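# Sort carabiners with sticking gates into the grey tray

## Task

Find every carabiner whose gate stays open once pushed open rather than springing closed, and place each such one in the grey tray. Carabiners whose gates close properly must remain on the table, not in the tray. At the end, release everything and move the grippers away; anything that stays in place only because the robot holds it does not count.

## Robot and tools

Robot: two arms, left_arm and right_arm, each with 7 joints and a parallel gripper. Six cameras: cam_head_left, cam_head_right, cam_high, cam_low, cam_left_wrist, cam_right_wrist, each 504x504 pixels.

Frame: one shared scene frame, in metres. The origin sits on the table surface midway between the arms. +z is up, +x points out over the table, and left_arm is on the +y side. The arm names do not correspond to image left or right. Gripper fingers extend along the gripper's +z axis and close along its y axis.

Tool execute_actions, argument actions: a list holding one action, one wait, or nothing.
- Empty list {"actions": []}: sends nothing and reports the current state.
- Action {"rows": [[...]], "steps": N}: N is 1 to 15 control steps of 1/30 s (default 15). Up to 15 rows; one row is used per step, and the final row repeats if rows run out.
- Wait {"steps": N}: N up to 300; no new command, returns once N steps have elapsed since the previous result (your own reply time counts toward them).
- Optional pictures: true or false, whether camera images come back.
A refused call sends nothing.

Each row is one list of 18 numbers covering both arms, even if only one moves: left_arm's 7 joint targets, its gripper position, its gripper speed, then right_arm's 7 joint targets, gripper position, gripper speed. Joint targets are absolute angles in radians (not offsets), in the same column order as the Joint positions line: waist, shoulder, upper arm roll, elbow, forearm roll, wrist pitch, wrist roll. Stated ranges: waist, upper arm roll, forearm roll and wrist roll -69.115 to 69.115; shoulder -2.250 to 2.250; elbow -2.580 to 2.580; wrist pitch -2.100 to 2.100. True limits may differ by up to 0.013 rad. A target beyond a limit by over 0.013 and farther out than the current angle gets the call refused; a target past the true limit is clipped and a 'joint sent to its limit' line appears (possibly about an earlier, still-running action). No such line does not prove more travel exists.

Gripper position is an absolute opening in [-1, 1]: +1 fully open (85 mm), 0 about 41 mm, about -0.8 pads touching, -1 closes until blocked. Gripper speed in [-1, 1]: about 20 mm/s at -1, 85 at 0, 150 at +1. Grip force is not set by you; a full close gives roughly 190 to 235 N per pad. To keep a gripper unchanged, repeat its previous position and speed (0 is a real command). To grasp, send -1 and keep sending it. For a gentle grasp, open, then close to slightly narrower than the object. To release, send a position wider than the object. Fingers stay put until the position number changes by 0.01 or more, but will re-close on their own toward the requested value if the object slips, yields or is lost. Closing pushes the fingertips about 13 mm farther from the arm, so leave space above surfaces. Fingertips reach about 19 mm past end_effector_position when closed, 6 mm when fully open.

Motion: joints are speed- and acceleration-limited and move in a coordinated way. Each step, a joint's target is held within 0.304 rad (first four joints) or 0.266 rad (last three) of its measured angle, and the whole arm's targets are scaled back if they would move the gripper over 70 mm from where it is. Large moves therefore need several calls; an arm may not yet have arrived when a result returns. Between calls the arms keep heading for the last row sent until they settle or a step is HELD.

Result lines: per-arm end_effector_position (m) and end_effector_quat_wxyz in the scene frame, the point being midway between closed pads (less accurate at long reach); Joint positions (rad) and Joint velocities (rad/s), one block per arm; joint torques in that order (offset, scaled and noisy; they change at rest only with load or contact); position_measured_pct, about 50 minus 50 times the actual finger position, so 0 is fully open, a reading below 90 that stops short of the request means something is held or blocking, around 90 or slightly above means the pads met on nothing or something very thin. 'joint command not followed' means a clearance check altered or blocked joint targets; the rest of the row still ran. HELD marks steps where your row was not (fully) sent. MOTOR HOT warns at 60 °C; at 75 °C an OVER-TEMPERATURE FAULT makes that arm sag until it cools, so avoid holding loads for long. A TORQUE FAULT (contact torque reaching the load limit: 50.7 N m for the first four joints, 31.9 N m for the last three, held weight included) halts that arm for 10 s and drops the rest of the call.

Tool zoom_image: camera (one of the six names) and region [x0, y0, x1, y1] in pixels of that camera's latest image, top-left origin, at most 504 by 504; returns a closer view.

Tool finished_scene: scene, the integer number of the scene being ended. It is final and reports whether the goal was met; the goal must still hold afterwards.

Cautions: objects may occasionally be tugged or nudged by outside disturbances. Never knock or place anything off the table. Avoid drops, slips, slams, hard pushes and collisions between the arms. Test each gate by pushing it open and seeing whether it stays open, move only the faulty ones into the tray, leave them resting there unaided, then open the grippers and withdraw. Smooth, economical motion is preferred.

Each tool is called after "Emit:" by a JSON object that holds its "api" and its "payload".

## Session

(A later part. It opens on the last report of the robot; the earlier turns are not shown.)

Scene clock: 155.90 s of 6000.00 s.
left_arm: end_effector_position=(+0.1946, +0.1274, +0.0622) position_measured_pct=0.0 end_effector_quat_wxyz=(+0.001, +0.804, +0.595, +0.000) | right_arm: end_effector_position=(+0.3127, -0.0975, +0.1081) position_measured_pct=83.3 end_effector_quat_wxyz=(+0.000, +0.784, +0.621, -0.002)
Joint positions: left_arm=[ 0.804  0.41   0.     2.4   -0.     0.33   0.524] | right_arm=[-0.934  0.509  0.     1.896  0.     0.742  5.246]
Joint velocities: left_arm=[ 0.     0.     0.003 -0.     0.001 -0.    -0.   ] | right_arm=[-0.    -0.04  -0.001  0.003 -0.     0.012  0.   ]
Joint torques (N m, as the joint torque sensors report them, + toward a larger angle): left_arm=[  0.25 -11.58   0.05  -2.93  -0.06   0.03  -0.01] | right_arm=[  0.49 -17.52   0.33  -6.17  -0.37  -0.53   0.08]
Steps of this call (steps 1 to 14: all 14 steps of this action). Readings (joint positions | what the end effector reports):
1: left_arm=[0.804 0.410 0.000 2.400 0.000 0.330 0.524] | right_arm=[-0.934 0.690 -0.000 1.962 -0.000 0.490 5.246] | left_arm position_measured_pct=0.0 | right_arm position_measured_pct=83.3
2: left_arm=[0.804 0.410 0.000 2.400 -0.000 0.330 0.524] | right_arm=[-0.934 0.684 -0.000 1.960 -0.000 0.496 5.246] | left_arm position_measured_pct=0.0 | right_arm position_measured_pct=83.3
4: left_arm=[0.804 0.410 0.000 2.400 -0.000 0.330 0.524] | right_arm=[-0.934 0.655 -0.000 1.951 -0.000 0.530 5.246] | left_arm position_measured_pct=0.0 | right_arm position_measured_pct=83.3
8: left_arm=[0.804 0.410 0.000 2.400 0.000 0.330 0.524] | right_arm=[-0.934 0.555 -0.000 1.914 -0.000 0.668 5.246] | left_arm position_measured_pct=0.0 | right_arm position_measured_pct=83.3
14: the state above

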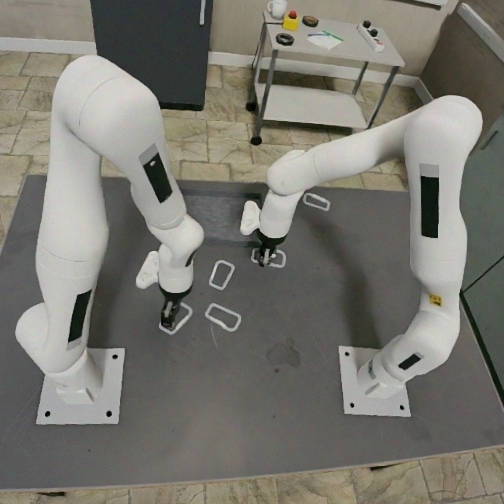

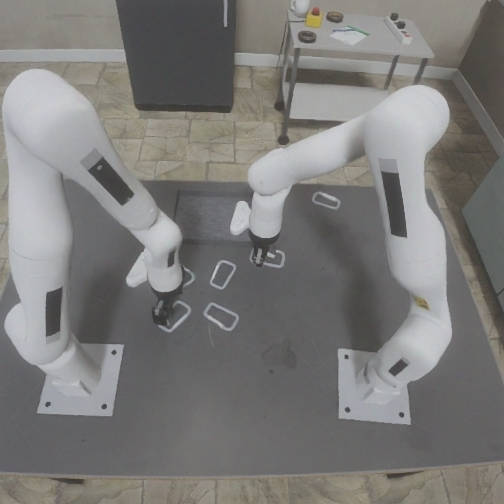

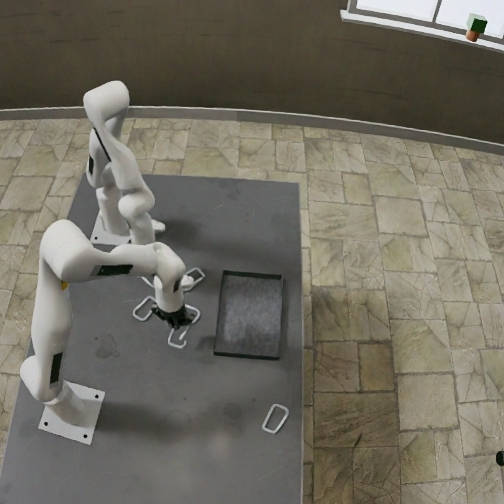

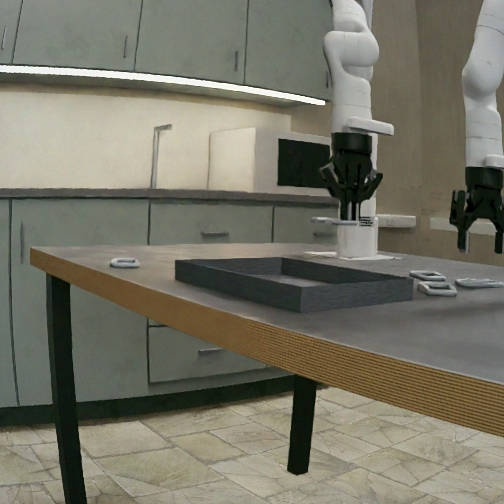

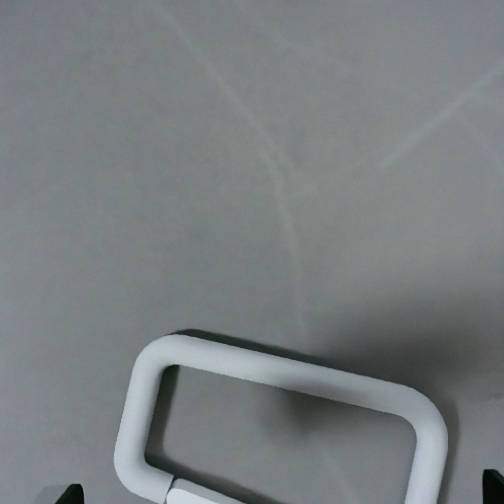

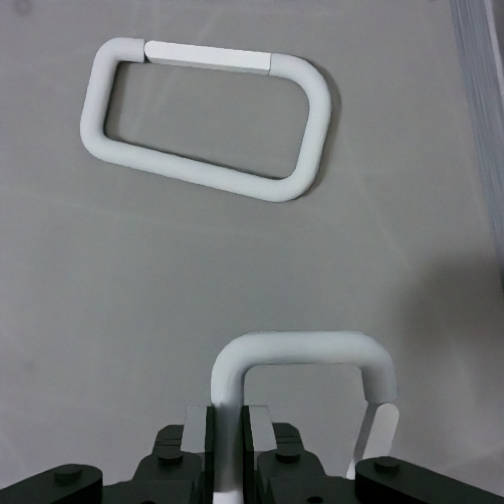

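Emit:
{"api": "execute_actions", "payload": {"actions": [{"rows":[[0.804,0.41,0,2.4,0,0.33,0.524,1,0, -0.84,0.6714,0,1.56,0,0.91,5.4,-0.72,-0.3]],"steps":12}], "pictures": false}}

Emit:
{"api": "execute_actions", "payload": {"actions": [{"rows":[[1.009,0.5527,0,2.0609,0,0.528,0.524,1,0, -0.7733,0.8639,0,1.192,0,1.0857,5.567,-0.72,-0.3]],"steps":15}], "pictures": false}}

Emit:
{"api": "execute_actions", "payload": {"actions": [{"steps":6}], "pictures": false}}

Emit:
{"api": "execute_actions", "payload": {"actions": [{"rows":[[1.009,0.6544,0,2.0846,0,0.4026,0.524,1,0, -0.7733,0.9653,0,1.246,0,0.93,5.567,-0.72,-0.3]],"steps":15}]}}

Scene clock: 159.83 s of 6000.00 s.
left_arm: end_effector_position=(+0.1946, +0.1274, +0.0622) position_measured_pct=0.0 end_effector_quat_wxyz=(+0.001, +0.804, +0.595, +0.000) | right_arm: end_effector_position=(+0.3954, -0.0687, +0.1102) position_measured_pct=85.7 end_effector_quat_wxyz=(+0.000, +0.767, +0.641, -0.000)
Joint positions: left_arm=[ 0.804  0.41   0.     2.4   -0.     0.33   0.524] | right_arm=[-0.854  0.646  0.     1.611  0.     0.885  5.378]
Joint velocities: left_arm=[ 0.    -0.     0.001  0.    -0.     0.     0.   ] | right_arm=[ 0.166  0.288  0.005 -0.694  0.001  0.328  0.304]
Joint torques (N m, as the joint torque sensors report them, + toward a larger angle): left_arm=[  0.1  -11.51   0.16  -3.01  -0.09   0.1   -0.13] | right_arm=[ -0.2  -20.5   -0.16  -5.55  -0.5    0.18  -0.32]
Steps of this call (steps 1 to 15: the robot went on to your last target; steps 16 to 90: nothing new was sent; then 0.53 s passed at rest; steps 91 to 102: all 12 steps of this action). Readings (joint positions | what the end effector reports):
91: left_arm=[0.804 0.410 0.000 2.400 0.000 0.330 0.524] | right_arm=[-0.934 0.505 -0.000 1.895 -0.000 0.743 5.246] | left_arm position_measured_pct=0.0 | right_arm position_measured_pct=85.7
92: left_arm=[0.804 0.410 0.000 2.400 -0.000 0.330 0.524] | right_arm=[-0.931 0.509 -0.000 1.889 -0.000 0.746 5.249] | left_arm position_measured_pct=0.0 | right_arm position_measured_pct=85.7
94: left_arm=[0.804 0.410 0.000 2.400 -0.000 0.330 0.524] | right_arm=[-0.922 0.526 -0.001 1.862 -0.000 0.761 5.262] | left_arm position_measured_pct=0.0 | right_arm position_measured_pct=85.7
98: left_arm=[0.804 0.410 0.000 2.400 0.000 0.330 0.524] | right_arm=[-0.886 0.591 -0.001 1.741 -0.000 0.825 5.321] | left_arm position_measured_pct=0.0 | right_arm position_measured_pct=85.7
102: the state above

Scene clock: 160.33 s of 6000.00 s.
left_arm: end_effector_position=(+0.2055, +0.0079, +0.0612) position_measured_pct=0.0 end_effector_quat_wxyz=(+0.002, +0.858, +0.513, -0.000) | right_arm: end_effector_position=(+0.5001, -0.0392, +0.1029) position_measured_pct=85.7 end_effector_quat_wxyz=(+0.001, +0.731, +0.682, +0.002)
Joint positions: left_arm=[1.    0.546 0.001 2.069 0.    0.522 0.524] | right_arm=[-0.775  0.858  0.001  1.195  0.     1.085  5.567]
Joint velocities: left_arm=[ 0.13   0.087  0.005 -0.262  0.     0.146  0.   ] | right_arm=[ 0.009  0.026 -0.003 -0.045 -0.002  0.026  0.013]
Joint torques (N m, as the joint torque sensors report them, + toward a larger angle): left_arm=[ -0.59 -15.88  -0.75  -3.12  -0.13   0.33  -0.01] | right_arm=[ -0.7  -24.26   0.01  -7.36  -0.35  -0.3    0.  ]
Steps of this call (steps 1 to 15: all 15 steps of this action). Readings (joint positions | what the end effector reports):
1: left_arm=[0.805 0.411 -0.000 2.399 -0.000 0.331 0.524] | right_arm=[-0.848 0.657 0.000 1.588 0.000 0.896 5.388] | left_arm position_measured_pct=0.0 | right_arm position_measured_pct=85.7
2: left_arm=[0.810 0.414 -0.001 2.394 -0.000 0.334 0.524] | right_arm=[-0.841 0.671 -0.000 1.562 -0.000 0.910 5.400] | left_arm position_measured_pct=0.0 | right_arm position_measured_pct=85.7
4: left_arm=[0.831 0.428 -0.001 2.367 -0.000 0.352 0.524] | right_arm=[-0.823 0.711 -0.001 1.495 -0.000 0.946 5.433] | left_arm position_measured_pct=0.0 | right_arm position_measured_pct=85.7
8: left_arm=[0.906 0.481 -0.001 2.249 -0.000 0.424 0.524] | right_arm=[-0.794 0.799 0.000 1.329 0.000 1.027 5.512] | left_arm position_measured_pct=0.0 | right_arm position_measured_pct=85.7
15: the state above

Scene clock: 160.53 s of 6000.00 s.
left_arm: end_effector_position=(+0.2044, +0.0052, +0.0605) position_measured_pct=0.0 end_effector_quat_wxyz=(+0.001, +0.860, +0.510, -0.000) | right_arm: end_effector_position=(+0.5002, -0.0395, +0.1008) position_measured_pct=85.7 end_effector_quat_wxyz=(+0.000, +0.732, +0.682, +0.000)
Joint positions: left_arm=[1.007 0.551 0.    2.061 0.    0.528 0.524] | right_arm=[-0.774  0.863  0.     1.192  0.     1.086  5.567]
Joint velocities: left_arm=[ 0.016  0.012  0.001 -0.     0.     0.001  0.001] | right_arm=[ 0.003  0.01   0.    -0.001 -0.     0.001 -0.   ]
Joint torques (N m, as the joint torque sensors report them, + toward a larger angle): left_arm=[  0.36 -16.23   0.36  -4.45   0.09  -0.16  -0.3 ] | right_arm=[  0.43 -24.66   0.32  -8.03  -0.45  -0.37   0.04]
Steps of this call (steps 1 to 6: the robot went on to your last target). Readings (joint positions | what the end effector reports):
1: left_arm=[1.002 0.548 0.001 2.063 0.000 0.526 0.524] | right_arm=[-0.774 0.859 0.000 1.193 0.000 1.085 5.567] | left_arm position_measured_pct=0.0 | right_arm position_measured_pct=85.7
2: left_arm=[1.004 0.549 0.001 2.062 0.000 0.527 0.524] | right_arm=[-0.774 0.860 0.000 1.193 0.000 1.085 5.567] | left_arm position_measured_pct=0.0 | right_arm position_measured_pct=85.7
4: left_arm=[1.006 0.550 0.000 2.061 0.000 0.528 0.524] | right_arm=[-0.774 0.862 0.000 1.192 0.000 1.086 5.567] | left_arm position_measured_pct=0.0 | right_arm position_measured_pct=85.7
6: the state above

Scene clock: 161.03 s of 6000.00 s.
left_arm: end_effector_position=(+0.2038, +0.0048, +0.0185) position_measured_pct=0.0 end_effector_quat_wxyz=(+0.001, +0.861, +0.509, +0.000) | right_arm: end_effector_position=(+0.5004, -0.0396, +0.0256) position_measured_pct=85.7 end_effector_quat_wxyz=(+0.000, +0.732, +0.682, +0.000)
Joint positions: left_arm=[1.009 0.653 0.    2.085 0.    0.403 0.524] | right_arm=[-0.773  0.965  0.     1.246  0.     0.93   5.567]
Joint velocities: left_arm=[ 0.     0.01   0.001  0.001  0.    -0.    -0.   ] | right_arm=[ 0.     0.007 -0.    -0.001  0.001  0.     0.   ]
Joint torques (N m, as the joint torque sensors report them, + toward a larger angle): left_arm=[  0.15 -16.87   0.41  -3.45  -0.1    0.09   0.06] | right_arm=[  0.49 -24.83   0.42  -7.45  -0.4   -0.36   0.04]
Steps of this call (steps 1 to 15: all 15 steps of this action). Readings (joint positions | what the end effector reports):
1: left_arm=[1.008 0.553 0.000 2.061 0.000 0.527 0.524] | right_arm=[-0.773 0.864 0.000 1.193 -0.000 1.084 5.567] | left_arm position_measured_pct=0.0 | right_arm position_measured_pct=85.7
2: left_arm=[1.008 0.560 0.000 2.063 0.000 0.520 0.524] | right_arm=[-0.773 0.870 0.000 1.195 -0.000 1.076 5.567] | left_arm position_measured_pct=0.0 | right_arm position_measured_pct=85.7
4: left_arm=[1.008 0.590 0.000 2.069 -0.000 0.486 0.524] | right_arm=[-0.773 0.899 0.000 1.208 -0.000 1.035 5.567] | left_arm position_measured_pct=0.0 | right_arm position_measured_pct=85.7
8: left_arm=[1.009 0.648 -0.000 2.084 0.000 0.409 0.524] | right_arm=[-0.773 0.959 -0.000 1.245 0.000 0.939 5.567] | left_arm position_measured_pct=0.0 | right_arm position_measured_pct=85.7
15: the state above

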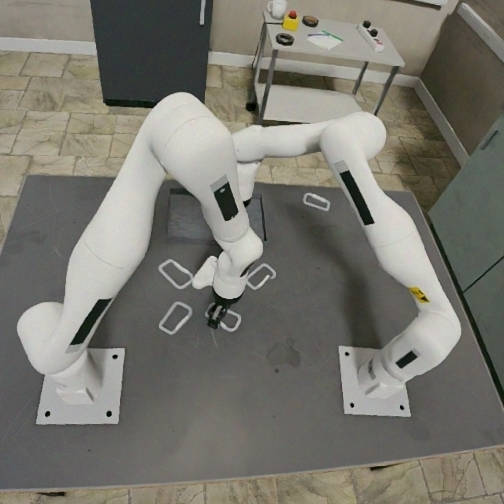

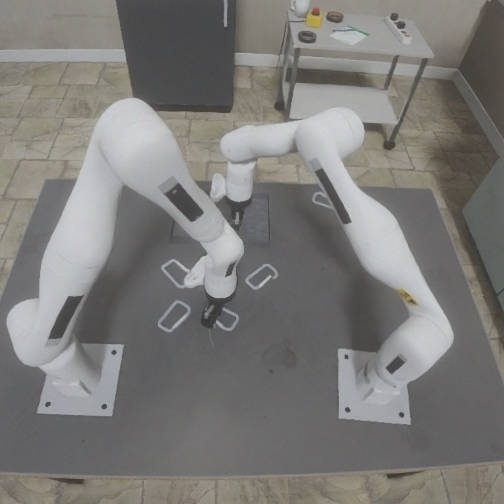

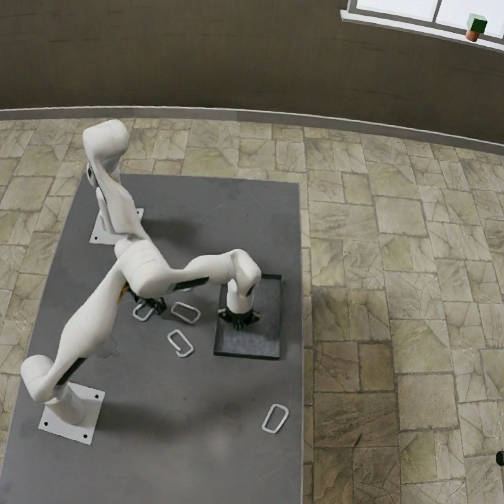

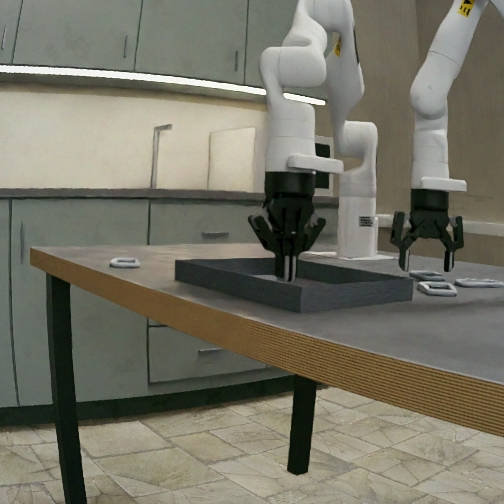

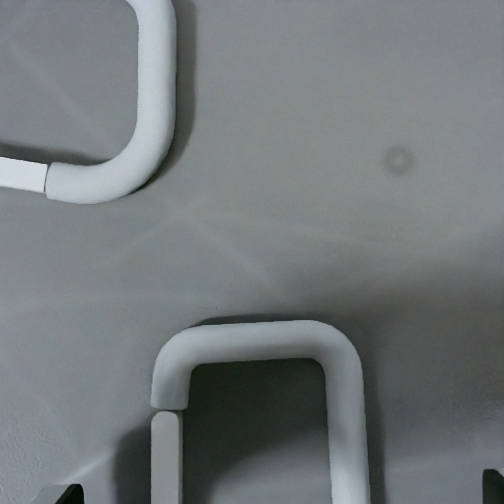

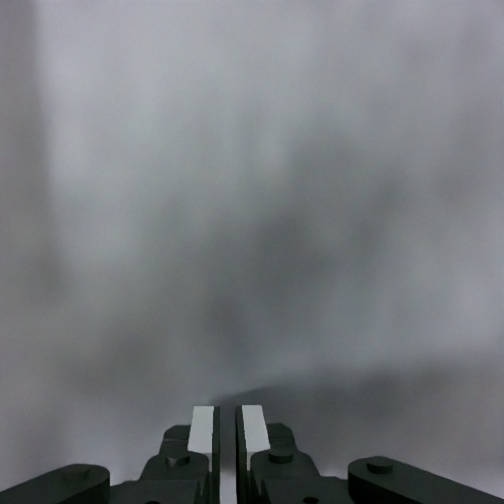

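Emit:
{"api": "execute_actions", "payload": {"actions": [{"rows":[[1.022,0.656,0,2.0846,0,0.401,0.537,0.04,-0.2, -0.7733,0.8639,0,1.192,0,1.0857,5.567,-0.37,0]],"steps":13}], "pictures": false}}

Emit:
{"api": "execute_actions", "payload": {"actions": [{"rows":[[1.022,0.656,0,2.0846,0,0.401,0.537,0.04,-0.2, -0.68,0.6714,0,1.56,0,0.91,5.9,-0.37,0]],"steps":14}]}}

Emit:
{"api": "execute_actions", "payload": {"actions": [{"rows":[[1.022,0.656,0,2.0846,0,0.401,0.537,0.5,-0.4, -0.68,0.5042,0,1.8956,0,0.742,6.3,-0.37,0]],"steps":15}], "pictures": false}}

Emit:
{"api": "execute_actions", "payload": {"actions": [{"steps":12}]}}

Scene clock: 168.53 s of 6000.00 s.
left_arm: end_effector_position=(+0.1994, +0.0028, +0.0175) position_measured_pct=26.2 end_effector_quat_wxyz=(+0.000, +0.861, +0.509, -0.000) | right_arm: end_effector_position=(+0.5001, -0.0398, +0.0994) position_measured_pct=68.7 end_effector_quat_wxyz=(-0.000, +0.732, +0.682, -0.001)
Joint positions: left_arm=[1.022 0.656 0.    2.085 0.    0.401 0.537] | right_arm=[-0.773  0.865  0.     1.192 -0.     1.086  5.567]
Joint velocities: left_arm=[ 0.001  0.     0.     0.001  0.    -0.001 -0.001] | right_arm=[-0.001 -0.012 -0.002  0.003  0.001  0.002  0.   ]
Joint torques (N m, as the joint torque sensors report them, + toward a larger angle): left_arm=[  0.32 -16.87   0.34  -3.44  -0.39   0.03  -0.1 ] | right_arm=[  0.33 -24.37   0.46  -8.    -0.42  -0.49   0.15]
Steps of this call (steps 1 to 15: the robot went on to your last target; steps 16 to 90: nothing new was sent; then 4.07 s passed at rest; steps 91 to 103: all 13 steps of this action). Readings (joint positions | what the end effector reports):
91: left_arm=[1.011 0.655 -0.000 2.085 -0.000 0.402 0.525] | right_arm=[-0.773 0.964 -0.000 1.246 0.000 0.931 5.567] | left_arm position_measured_pct=0.0 | right_arm position_measured_pct=85.7
92: left_arm=[1.016 0.655 -0.001 2.084 -0.000 0.402 0.529] | right_arm=[-0.773 0.958 -0.000 1.244 0.000 0.939 5.567] | left_arm position_measured_pct=0.4 | right_arm position_measured_pct=85.3
94: left_arm=[1.021 0.656 0.001 2.085 0.000 0.401 0.536] | right_arm=[-0.773 0.930 -0.000 1.231 0.000 0.980 5.567] | left_arm position_measured_pct=4.0 | right_arm position_measured_pct=81.0
98: left_arm=[1.021 0.656 0.000 2.085 -0.000 0.401 0.537] | right_arm=[-0.773 0.870 0.000 1.193 -0.000 1.077 5.567] | left_arm position_measured_pct=13.5 | right_arm position_measured_pct=70.6
103: the state above

Scene clock: 169.00 s of 6000.00 s.
left_arm: end_effector_position=(+0.2003, +0.0015, +0.0186) position_measured_pct=47.2 end_effector_quat_wxyz=(+0.002, +0.860, +0.509, +0.000) | right_arm: end_effector_position=(+0.4597, -0.1268, +0.1090) position_measured_pct=68.7 end_effector_quat_wxyz=(+0.000, +0.652, +0.759, +0.000)
Joint positions: left_arm=[ 1.022  0.654 -0.     2.083 -0.     0.4    0.537] | right_arm=[-0.687  0.687  0.001  1.533  0.     0.921  5.876]
Joint velocities: left_arm=[ 0.    -0.001  0.     0.001 -0.001 -0.001 -0.   ] | right_arm=[ 0.104 -0.204  0.001  0.498 -0.    -0.2    0.465]
Joint torques (N m, as the joint torque sensors report them, + toward a larger angle): left_arm=[  0.39 -14.94   0.76  -2.45  -0.07   0.38  -0.06] | right_arm=[ -1.1  -20.5   -0.35  -8.42  -0.56  -0.6   -0.2 ]
Steps of this call (steps 1 to 14: all 14 steps of this action). Readings (joint positions | what the end effector reports):
1: left_arm=[1.022 0.656 0.000 2.085 0.000 0.401 0.537] | right_arm=[-0.773 0.864 -0.000 1.193 -0.000 1.085 5.568] | left_arm position_measured_pct=29.0 | right_arm position_measured_pct=68.7
2: left_arm=[1.022 0.656 0.000 2.085 0.000 0.401 0.537] | right_arm=[-0.771 0.859 -0.001 1.199 -0.000 1.081 5.572] | left_arm position_measured_pct=31.3 | right_arm position_measured_pct=68.7
4: left_arm=[1.022 0.656 0.000 2.085 0.000 0.401 0.537] | right_arm=[-0.762 0.840 -0.001 1.226 -0.001 1.063 5.595] | left_arm position_measured_pct=36.5 | right_arm position_measured_pct=68.7
8: left_arm=[1.022 0.654 -0.000 2.083 -0.000 0.400 0.537] | right_arm=[-0.727 0.766 -0.000 1.347 -0.000 0.997 5.702] | left_arm position_measured_pct=45.2 | right_arm position_measured_pct=68.7
14: the state above

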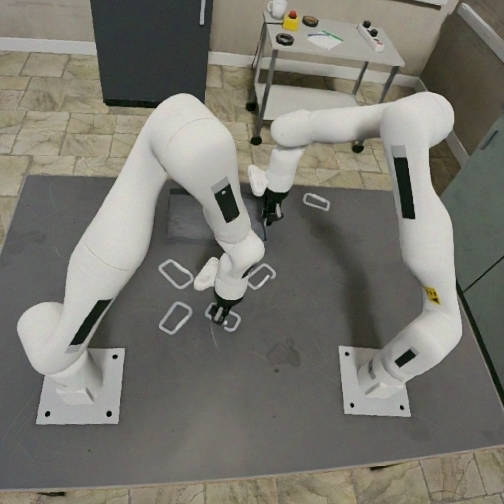

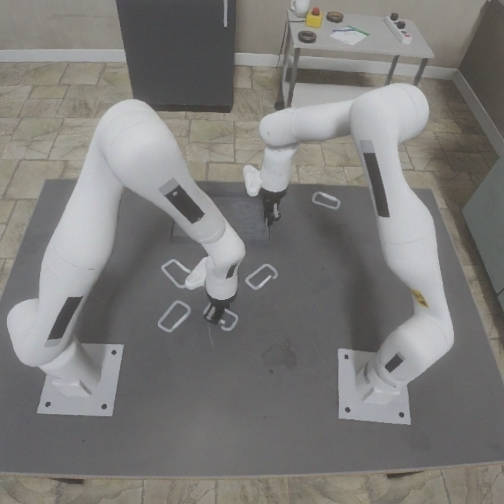

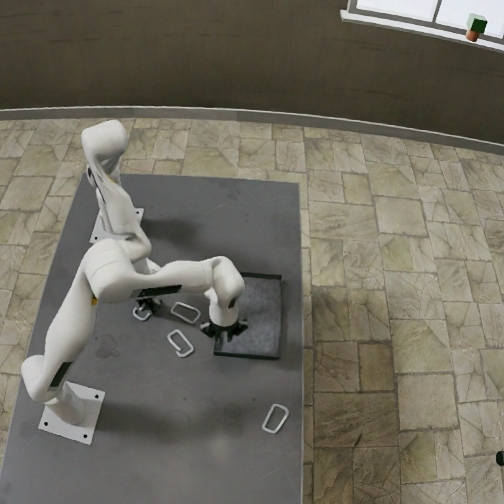

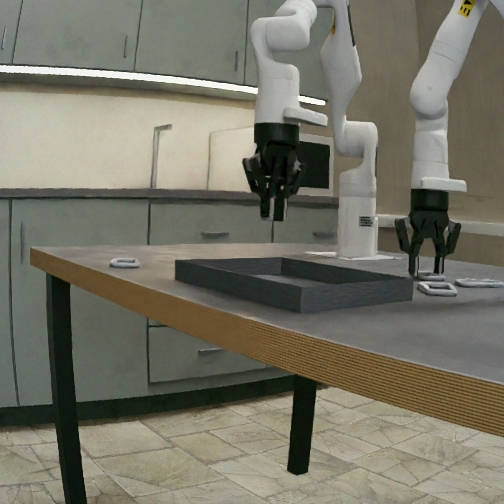

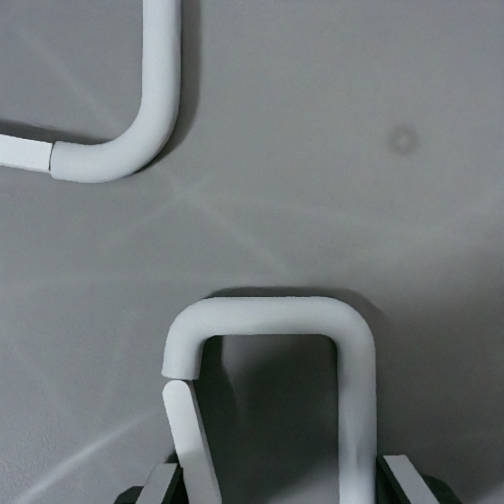

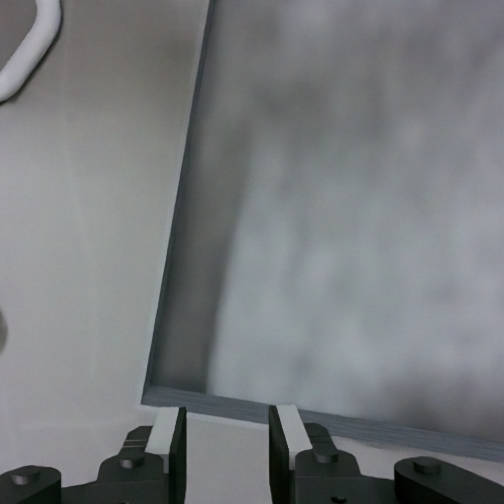

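Scene clock: 169.50 s of 6000.00 s.
left_arm: end_effector_position=(+0.1993, +0.0027, +0.0175) position_measured_pct=25.4 end_effector_quat_wxyz=(+0.000, +0.861, +0.509, -0.000) | right_arm: end_effector_position=(+0.3741, -0.1830, +0.1084) position_measured_pct=68.7 end_effector_quat_wxyz=(-0.001, +0.481, +0.877, -0.002)
Joint positions: left_arm=[1.022 0.656 0.    2.085 0.    0.401 0.537] | right_arm=[-0.68   0.51   0.     1.894  0.     0.744  6.299]
Joint velocities: left_arm=[ 0.     0.     0.001 -0.001  0.    -0.001  0.   ] | right_arm=[ 0.001 -0.023  0.     0.052  0.001 -0.031  0.076]
Joint torques (N m, as the joint torque sensors report them, + toward a larger angle): left_arm=[ -0.13 -16.75   0.37  -3.27  -0.32   0.1   -0.39] | right_arm=[  0.44 -16.27   0.3   -7.73  -0.42  -0.94  -0.28]
Steps of this call (steps 1 to 15: all 15 steps of this action). Readings (joint positions | what the end effector reports):
1: left_arm=[1.022 0.654 -0.000 2.083 -0.000 0.400 0.537] | right_arm=[-0.684 0.679 0.001 1.549 0.000 0.915 5.891] | left_arm position_measured_pct=47.2 | right_arm position_measured_pct=68.7
2: left_arm=[1.022 0.654 -0.000 2.083 -0.000 0.401 0.537] | right_arm=[-0.683 0.669 0.001 1.568 0.000 0.906 5.907] | left_arm position_measured_pct=46.8 | right_arm position_measured_pct=68.7
4: left_arm=[1.022 0.655 -0.000 2.084 -0.000 0.401 0.537] | right_arm=[-0.682 0.638 0.000 1.621 0.000 0.879 5.954] | left_arm position_measured_pct=44.0 | right_arm position_measured_pct=68.7
8: left_arm=[1.022 0.656 0.000 2.085 0.000 0.401 0.537] | right_arm=[-0.681 0.567 0.000 1.764 0.000 0.807 6.101] | left_arm position_measured_pct=36.1 | right_arm position_measured_pct=68.7
15: the state above

Scene clock: 169.90 s of 6000.00 s.
left_arm: end_effector_position=(+0.1993, +0.0028, +0.0175) position_measured_pct=25.0 end_effector_quat_wxyz=(-0.000, +0.861, +0.509, -0.000) | right_arm: end_effector_position=(+0.3744, -0.1828, +0.1101) position_measured_pct=68.7 end_effector_quat_wxyz=(-0.000, +0.480, +0.877, -0.000)
Joint positions: left_arm=[1.022 0.656 0.    2.085 0.    0.401 0.537] | right_arm=[-0.68   0.504  0.     1.896 -0.     0.742  6.3  ]
Joint velocities: left_arm=[-0.001 -0.    -0.001 -0.001  0.    -0.001 -0.001] | right_arm=[ 0.001 -0.001 -0.     0.    -0.    -0.001  0.   ]
Joint torques (N m, as the joint torque sensors report them, + toward a larger angle): left_arm=[ -0.16 -16.27   0.68  -3.57  -0.09  -0.05  -0.04] | right_arm=[  0.48 -16.72   0.3   -5.93  -0.42  -0.43   0.11]
Steps of this call (steps 1 to 12: the robot went on to your last target). Readings (joint positions | what the end effector reports):
1: left_arm=[1.022 0.656 0.000 2.085 -0.000 0.401 0.537] | right_arm=[-0.680 0.509 0.000 1.895 0.000 0.743 6.300] | left_arm position_measured_pct=25.4 | right_arm position_measured_pct=68.7
2: left_arm=[1.022 0.656 0.000 2.085 0.000 0.401 0.537] | right_arm=[-0.680 0.508 0.000 1.895 0.000 0.742 6.300] | left_arm position_measured_pct=25.4 | right_arm position_measured_pct=68.7
4: left_arm=[1.022 0.656 0.000 2.085 0.000 0.401 0.537] | right_arm=[-0.680 0.506 0.000 1.895 -0.000 0.742 6.300] | left_arm position_measured_pct=25.0 | right_arm position_measured_pct=68.7
8: left_arm=[1.022 0.656 0.000 2.085 0.000 0.401 0.537] | right_arm=[-0.680 0.505 0.000 1.896 -0.000 0.742 6.300] | left_arm position_measured_pct=25.0 | right_arm position_measured_pct=68.7
12: the state above

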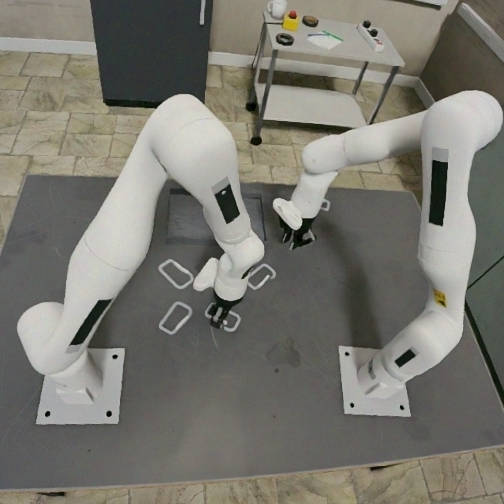

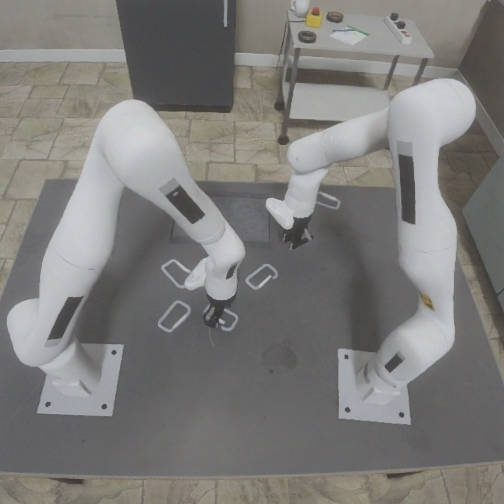

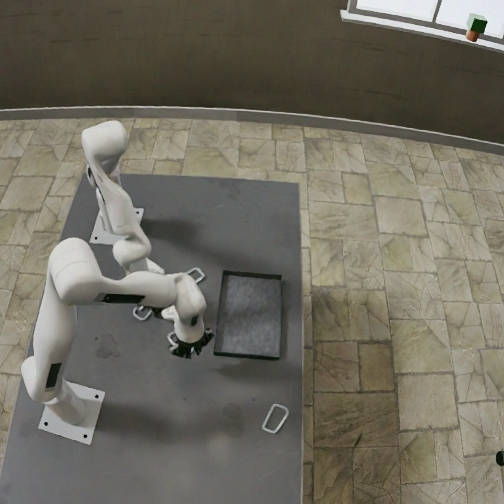

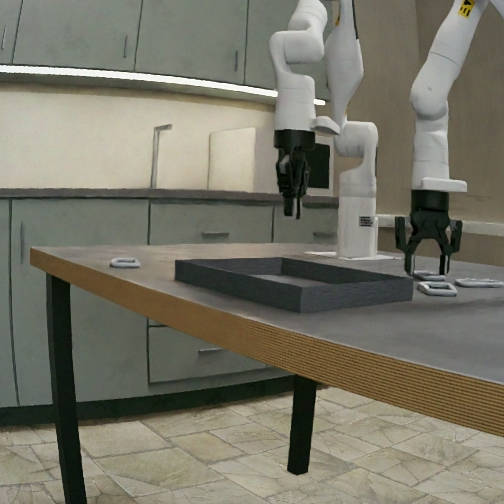

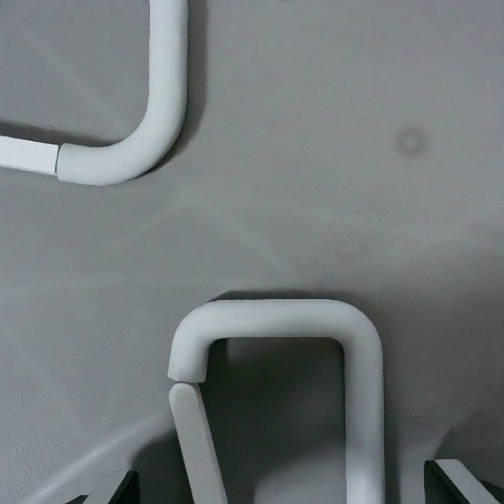

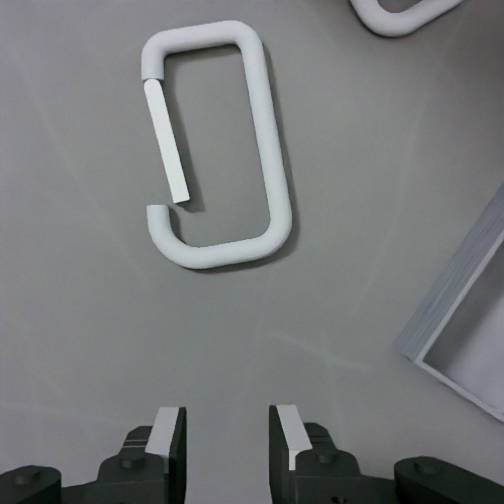

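Emit:
{"api": "execute_actions", "payload": {"actions": [{"rows":[[1.022,0.59,0,2.07,0,0.48,0.537,0.5,0, -0.55,0.5042,0,1.8956,0,0.742,6.3,-0.37,0]],"steps":9}], "pictures": false}}

Emit:
{"api": "execute_actions", "payload": {"actions": [{"rows":[[0.976,0.6005,0,2.0387,0,0.5024,0.491,-0.37,0.6, -0.55,0.5042,0,1.8956,0,0.742,6.3,-0.37,0]],"steps":15}], "pictures": false}}

Emit:
{"api": "execute_actions", "payload": {"actions": [{"rows":[[0.976,0.6627,0,2.0515,0,0.4274,0.491,-0.37,0.6, -0.55,0.5042,0,1.8956,0,0.742,6.3,-0.37,0]],"steps":15}]}}

Scene clock: 178.33 s of 6000.00 s.
left_arm: end_effector_position=(+0.1995, +0.0025, +0.0434) position_measured_pct=25.0 end_effector_quat_wxyz=(-0.000, +0.861, +0.509, -0.000) | right_arm: end_effector_position=(+0.3960, -0.2297, +0.1102) position_measured_pct=68.7 end_effector_quat_wxyz=(+0.001, +0.533, +0.846, -0.001)
Joint positions: left_arm=[1.022 0.593 0.    2.07  0.    0.48  0.537] | right_arm=[-0.559  0.504  0.002  1.896  0.001  0.742  6.3  ]
Joint velocities: left_arm=[-0.    -0.018 -0.001  0.005  0.     0.014 -0.   ] | right_arm=[ 0.143 -0.001  0.007  0.003 -0.     0.001  0.   ]
Joint torques (N m, as the joint torque sensors report them, + toward a larger angle): left_arm=[  0.19 -16.41   0.1   -4.3   -0.3   -0.02  -0.04] | right_arm=[ -2.1  -16.69  -0.97  -6.06  -0.82  -0.32   0.01]
Steps of this call (steps 1 to 15: the robot went on to your last target; steps 16 to 90: nothing new was sent; then 5.13 s passed at rest; steps 91 to 99: all 9 steps of this action). Readings (joint positions | what the end effector reports):
91: left_arm=[1.022 0.655 -0.000 2.084 0.000 0.402 0.537] | right_arm=[-0.678 0.504 -0.000 1.896 -0.000 0.742 6.300] | left_arm position_measured_pct=25.0 | right_arm position_measured_pct=68.7
92: left_arm=[1.022 0.648 -0.000 2.084 0.000 0.408 0.537] | right_arm=[-0.671 0.504 -0.001 1.896 -0.001 0.742 6.300] | left_arm position_measured_pct=25.0 | right_arm position_measured_pct=68.7
94: left_arm=[1.022 0.620 -0.000 2.078 0.000 0.440 0.537] | right_arm=[-0.641 0.504 -0.003 1.895 -0.001 0.742 6.300] | left_arm position_measured_pct=25.0 | right_arm position_measured_pct=68.7
98: left_arm=[1.022 0.593 0.000 2.070 -0.000 0.479 0.537] | right_arm=[-0.566 0.504 0.002 1.895 0.001 0.742 6.300] | left_arm position_measured_pct=25.0 | right_arm position_measured_pct=68.7
99: the state above

Scene clock: 178.83 s of 6000.00 s.
left_arm: end_effector_position=(+0.2200, +0.0027, +0.0452) position_measured_pct=68.3 end_effector_quat_wxyz=(+0.000, +0.861, +0.509, +0.000) | right_arm: end_effector_position=(+0.3968, -0.2319, +0.1102) position_measured_pct=68.7 end_effector_quat_wxyz=(-0.000, +0.536, +0.844, -0.000)
Joint positions: left_arm=[ 0.976  0.6   -0.     2.039 -0.     0.502  0.491] | right_arm=[-0.55   0.504  0.     1.896  0.     0.742  6.3  ]
Joint velocities: left_arm=[-0.004  0.     0.001 -0.001  0.001  0.001 -0.   ] | right_arm=[ 0.001  0.    -0.     0.    -0.002  0.001  0.   ]
Joint torques (N m, as the joint torque sensors report them, + toward a larger angle): left_arm=[  0.17 -16.58   0.46  -4.3   -0.17   0.13  -0.31] | right_arm=[  0.45 -16.82   0.18  -5.97  -0.41  -0.39   0.11]
Steps of this call (steps 1 to 15: all 15 steps of this action). Readings (joint positions | what the end effector reports):
1: left_arm=[1.020 0.593 0.000 2.069 0.000 0.480 0.536] | right_arm=[-0.557 0.504 0.002 1.896 0.001 0.742 6.300] | left_arm position_measured_pct=25.0 | right_arm position_measured_pct=68.7
2: left_arm=[1.013 0.594 0.001 2.066 0.000 0.483 0.531] | right_arm=[-0.556 0.504 0.002 1.896 0.000 0.742 6.300] | left_arm position_measured_pct=26.2 | right_arm position_measured_pct=68.7
4: left_arm=[0.989 0.599 0.001 2.050 0.000 0.495 0.508] | right_arm=[-0.553 0.504 0.000 1.896 -0.000 0.742 6.300] | left_arm position_measured_pct=32.1 | right_arm position_measured_pct=68.7
8: left_arm=[0.979 0.600 -0.001 2.039 -0.000 0.502 0.491] | right_arm=[-0.551 0.504 0.000 1.896 0.000 0.742 6.300] | left_arm position_measured_pct=48.4 | right_arm position_measured_pct=68.7
15: the state above

Scene clock: 179.33 s of 6000.00 s.
left_arm: end_effector_position=(+0.2202, +0.0027, +0.0193) position_measured_pct=68.7 end_effector_quat_wxyz=(+0.000, +0.861, +0.509, +0.000) | right_arm: end_effector_position=(+0.3968, -0.2320, +0.1102) position_measured_pct=68.7 end_effector_quat_wxyz=(-0.000, +0.536, +0.844, -0.000)
Joint positions: left_arm=[ 0.976  0.662 -0.     2.052  0.     0.427  0.491] | right_arm=[-0.55   0.504  0.     1.896  0.     0.742  6.3  ]
Joint velocities: left_arm=[ 0.     0.004 -0.001  0.     0.    -0.001 -0.001] | right_arm=[ 0.     0.    -0.001  0.     0.     0.    -0.   ]
Joint torques (N m, as the joint torque sensors report them, + toward a larger angle): left_arm=[  0.16 -17.13   0.31  -3.55  -0.22   0.17  -0.25] | right_arm=[  0.55 -16.62   0.24  -5.94  -0.4   -0.36   0.04]
Steps of this call (steps 1 to 15: all 15 steps of this action). Readings (joint positions | what the end effector reports):
1: left_arm=[0.976 0.602 -0.000 2.039 -0.000 0.501 0.491] | right_arm=[-0.550 0.504 0.000 1.896 0.000 0.742 6.300] | left_arm position_measured_pct=68.3 | right_arm position_measured_pct=68.7
2: left_arm=[0.976 0.608 0.000 2.040 -0.000 0.494 0.491] | right_arm=[-0.550 0.504 0.000 1.896 0.000 0.742 6.300] | left_arm position_measured_pct=68.7 | right_arm position_measured_pct=68.7
4: left_arm=[0.976 0.636 0.000 2.046 -0.000 0.463 0.491] | right_arm=[-0.550 0.504 0.000 1.896 0.000 0.742 6.300] | left_arm position_measured_pct=68.7 | right_arm position_measured_pct=68.7
8: left_arm=[0.976 0.660 -0.000 2.052 0.000 0.428 0.491] | right_arm=[-0.550 0.504 0.000 1.896 0.000 0.742 6.300] | left_arm position_measured_pct=68.7 | right_arm position_measured_pct=68.7
15: the state above

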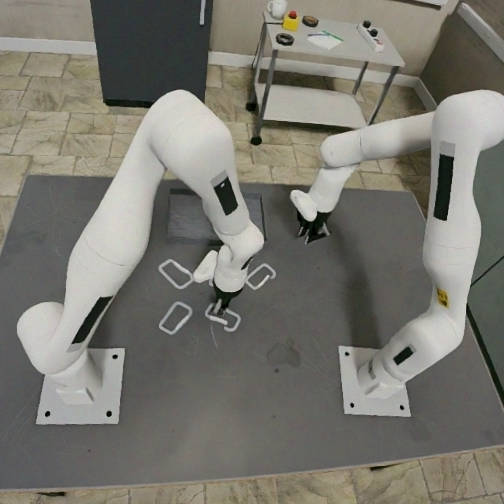

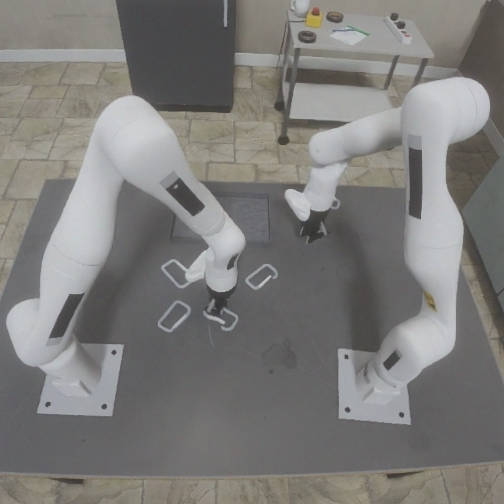

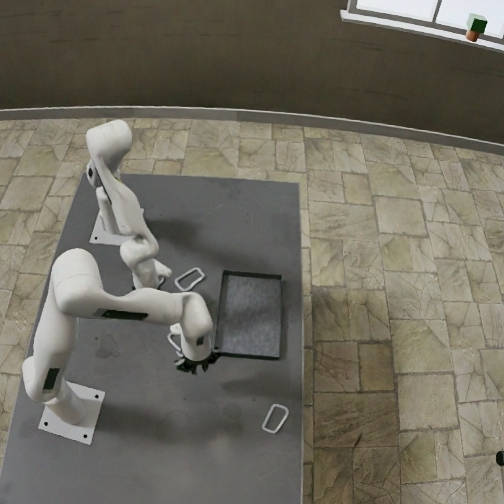

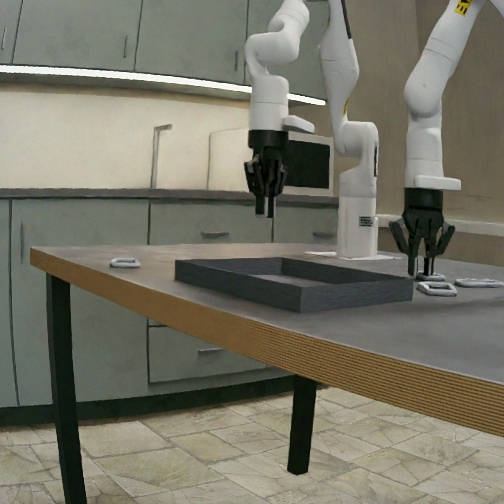

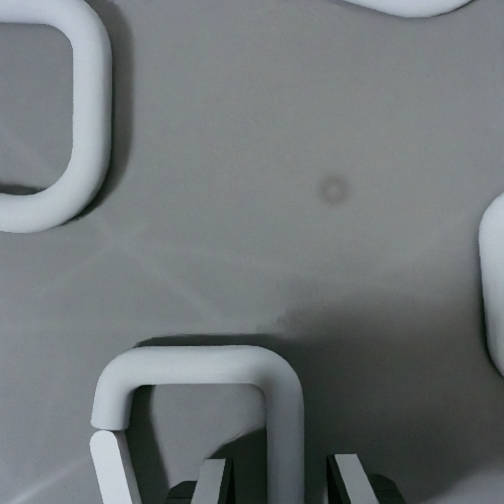

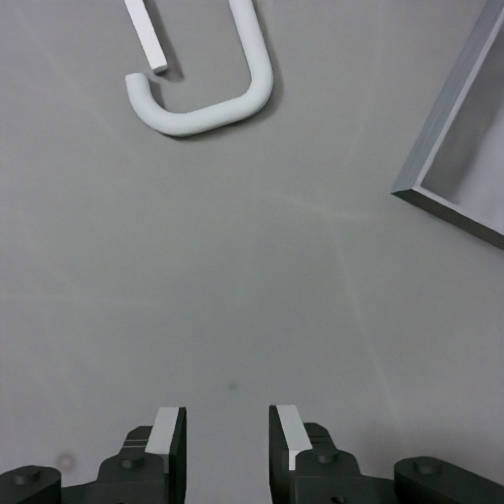

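No table contact yet; lower 2.5 mm to find it.

Emit:
{"api": "execute_actions", "payload": {"actions": [{"rows":[[0.976,0.669,0,2.0525,0,0.42,0.491,-0.37,0.6, -0.55,0.5042,0,1.8956,0,0.742,6.3,-0.37,0]],"steps":10}], "pictures": false}}

Scene clock: 181.10 s of 6000.00 s.
left_arm: end_effector_position=(+0.2201, +0.0027, +0.0189) position_measured_pct=68.7 end_effector_quat_wxyz=(+0.001, +0.861, +0.509, +0.000) | right_arm: end_effector_position=(+0.3968, -0.2320, +0.1102) position_measured_pct=68.7 end_effector_quat_wxyz=(-0.000, +0.536, +0.844, -0.000)
Joint positions: left_arm=[ 0.976  0.662  0.     2.054 -0.     0.423  0.491] | right_arm=[-0.55   0.504  0.     1.896  0.     0.742  6.3  ]
Joint velocities: left_arm=[-0.  0. -0. -0. -0.  0.  0.] | right_arm=[-0.001 -0.    -0.     0.    -0.002 -0.001 -0.   ]
Joint torques (N m, as the joint torque sensors report them, + toward a larger angle): left_arm=[  0.12 -12.54   0.35  -4.61  -0.14  -1.76  -0.29] | right_arm=[  0.33 -16.7    0.2   -6.03  -0.4   -0.4    0.13]
Steps of this call (steps 1 to 15: the robot went on to your last target; steps 16 to 43: nothing new was sent; steps 44 to 53: all 10 steps of this action). Readings (joint positions | what the end effector reports):
44: left_arm=[0.976 0.664 0.000 2.052 0.000 0.427 0.491] | right_arm=[-0.550 0.504 0.000 1.896 0.000 0.742 6.300] | left_arm position_measured_pct=68.7 | right_arm position_measured_pct=68.7
45: left_arm=[0.976 0.663 0.000 2.052 -0.000 0.426 0.491] | right_arm=[-0.550 0.504 0.000 1.896 0.000 0.742 6.300] | left_arm position_measured_pct=68.7 | right_arm position_measured_pct=68.7
47: left_arm=[0.976 0.663 0.000 2.053 -0.000 0.424 0.491] | right_arm=[-0.550 0.504 0.000 1.896 0.000 0.742 6.300] | left_arm position_measured_pct=68.7 | right_arm position_measured_pct=68.7
51: left_arm=[0.976 0.663 0.000 2.054 -0.000 0.423 0.491] | right_arm=[-0.550 0.504 0.000 1.896 0.000 0.742 6.300] | left_arm position_measured_pct=68.7 | right_arm position_measured_pct=68.7
53: the state above


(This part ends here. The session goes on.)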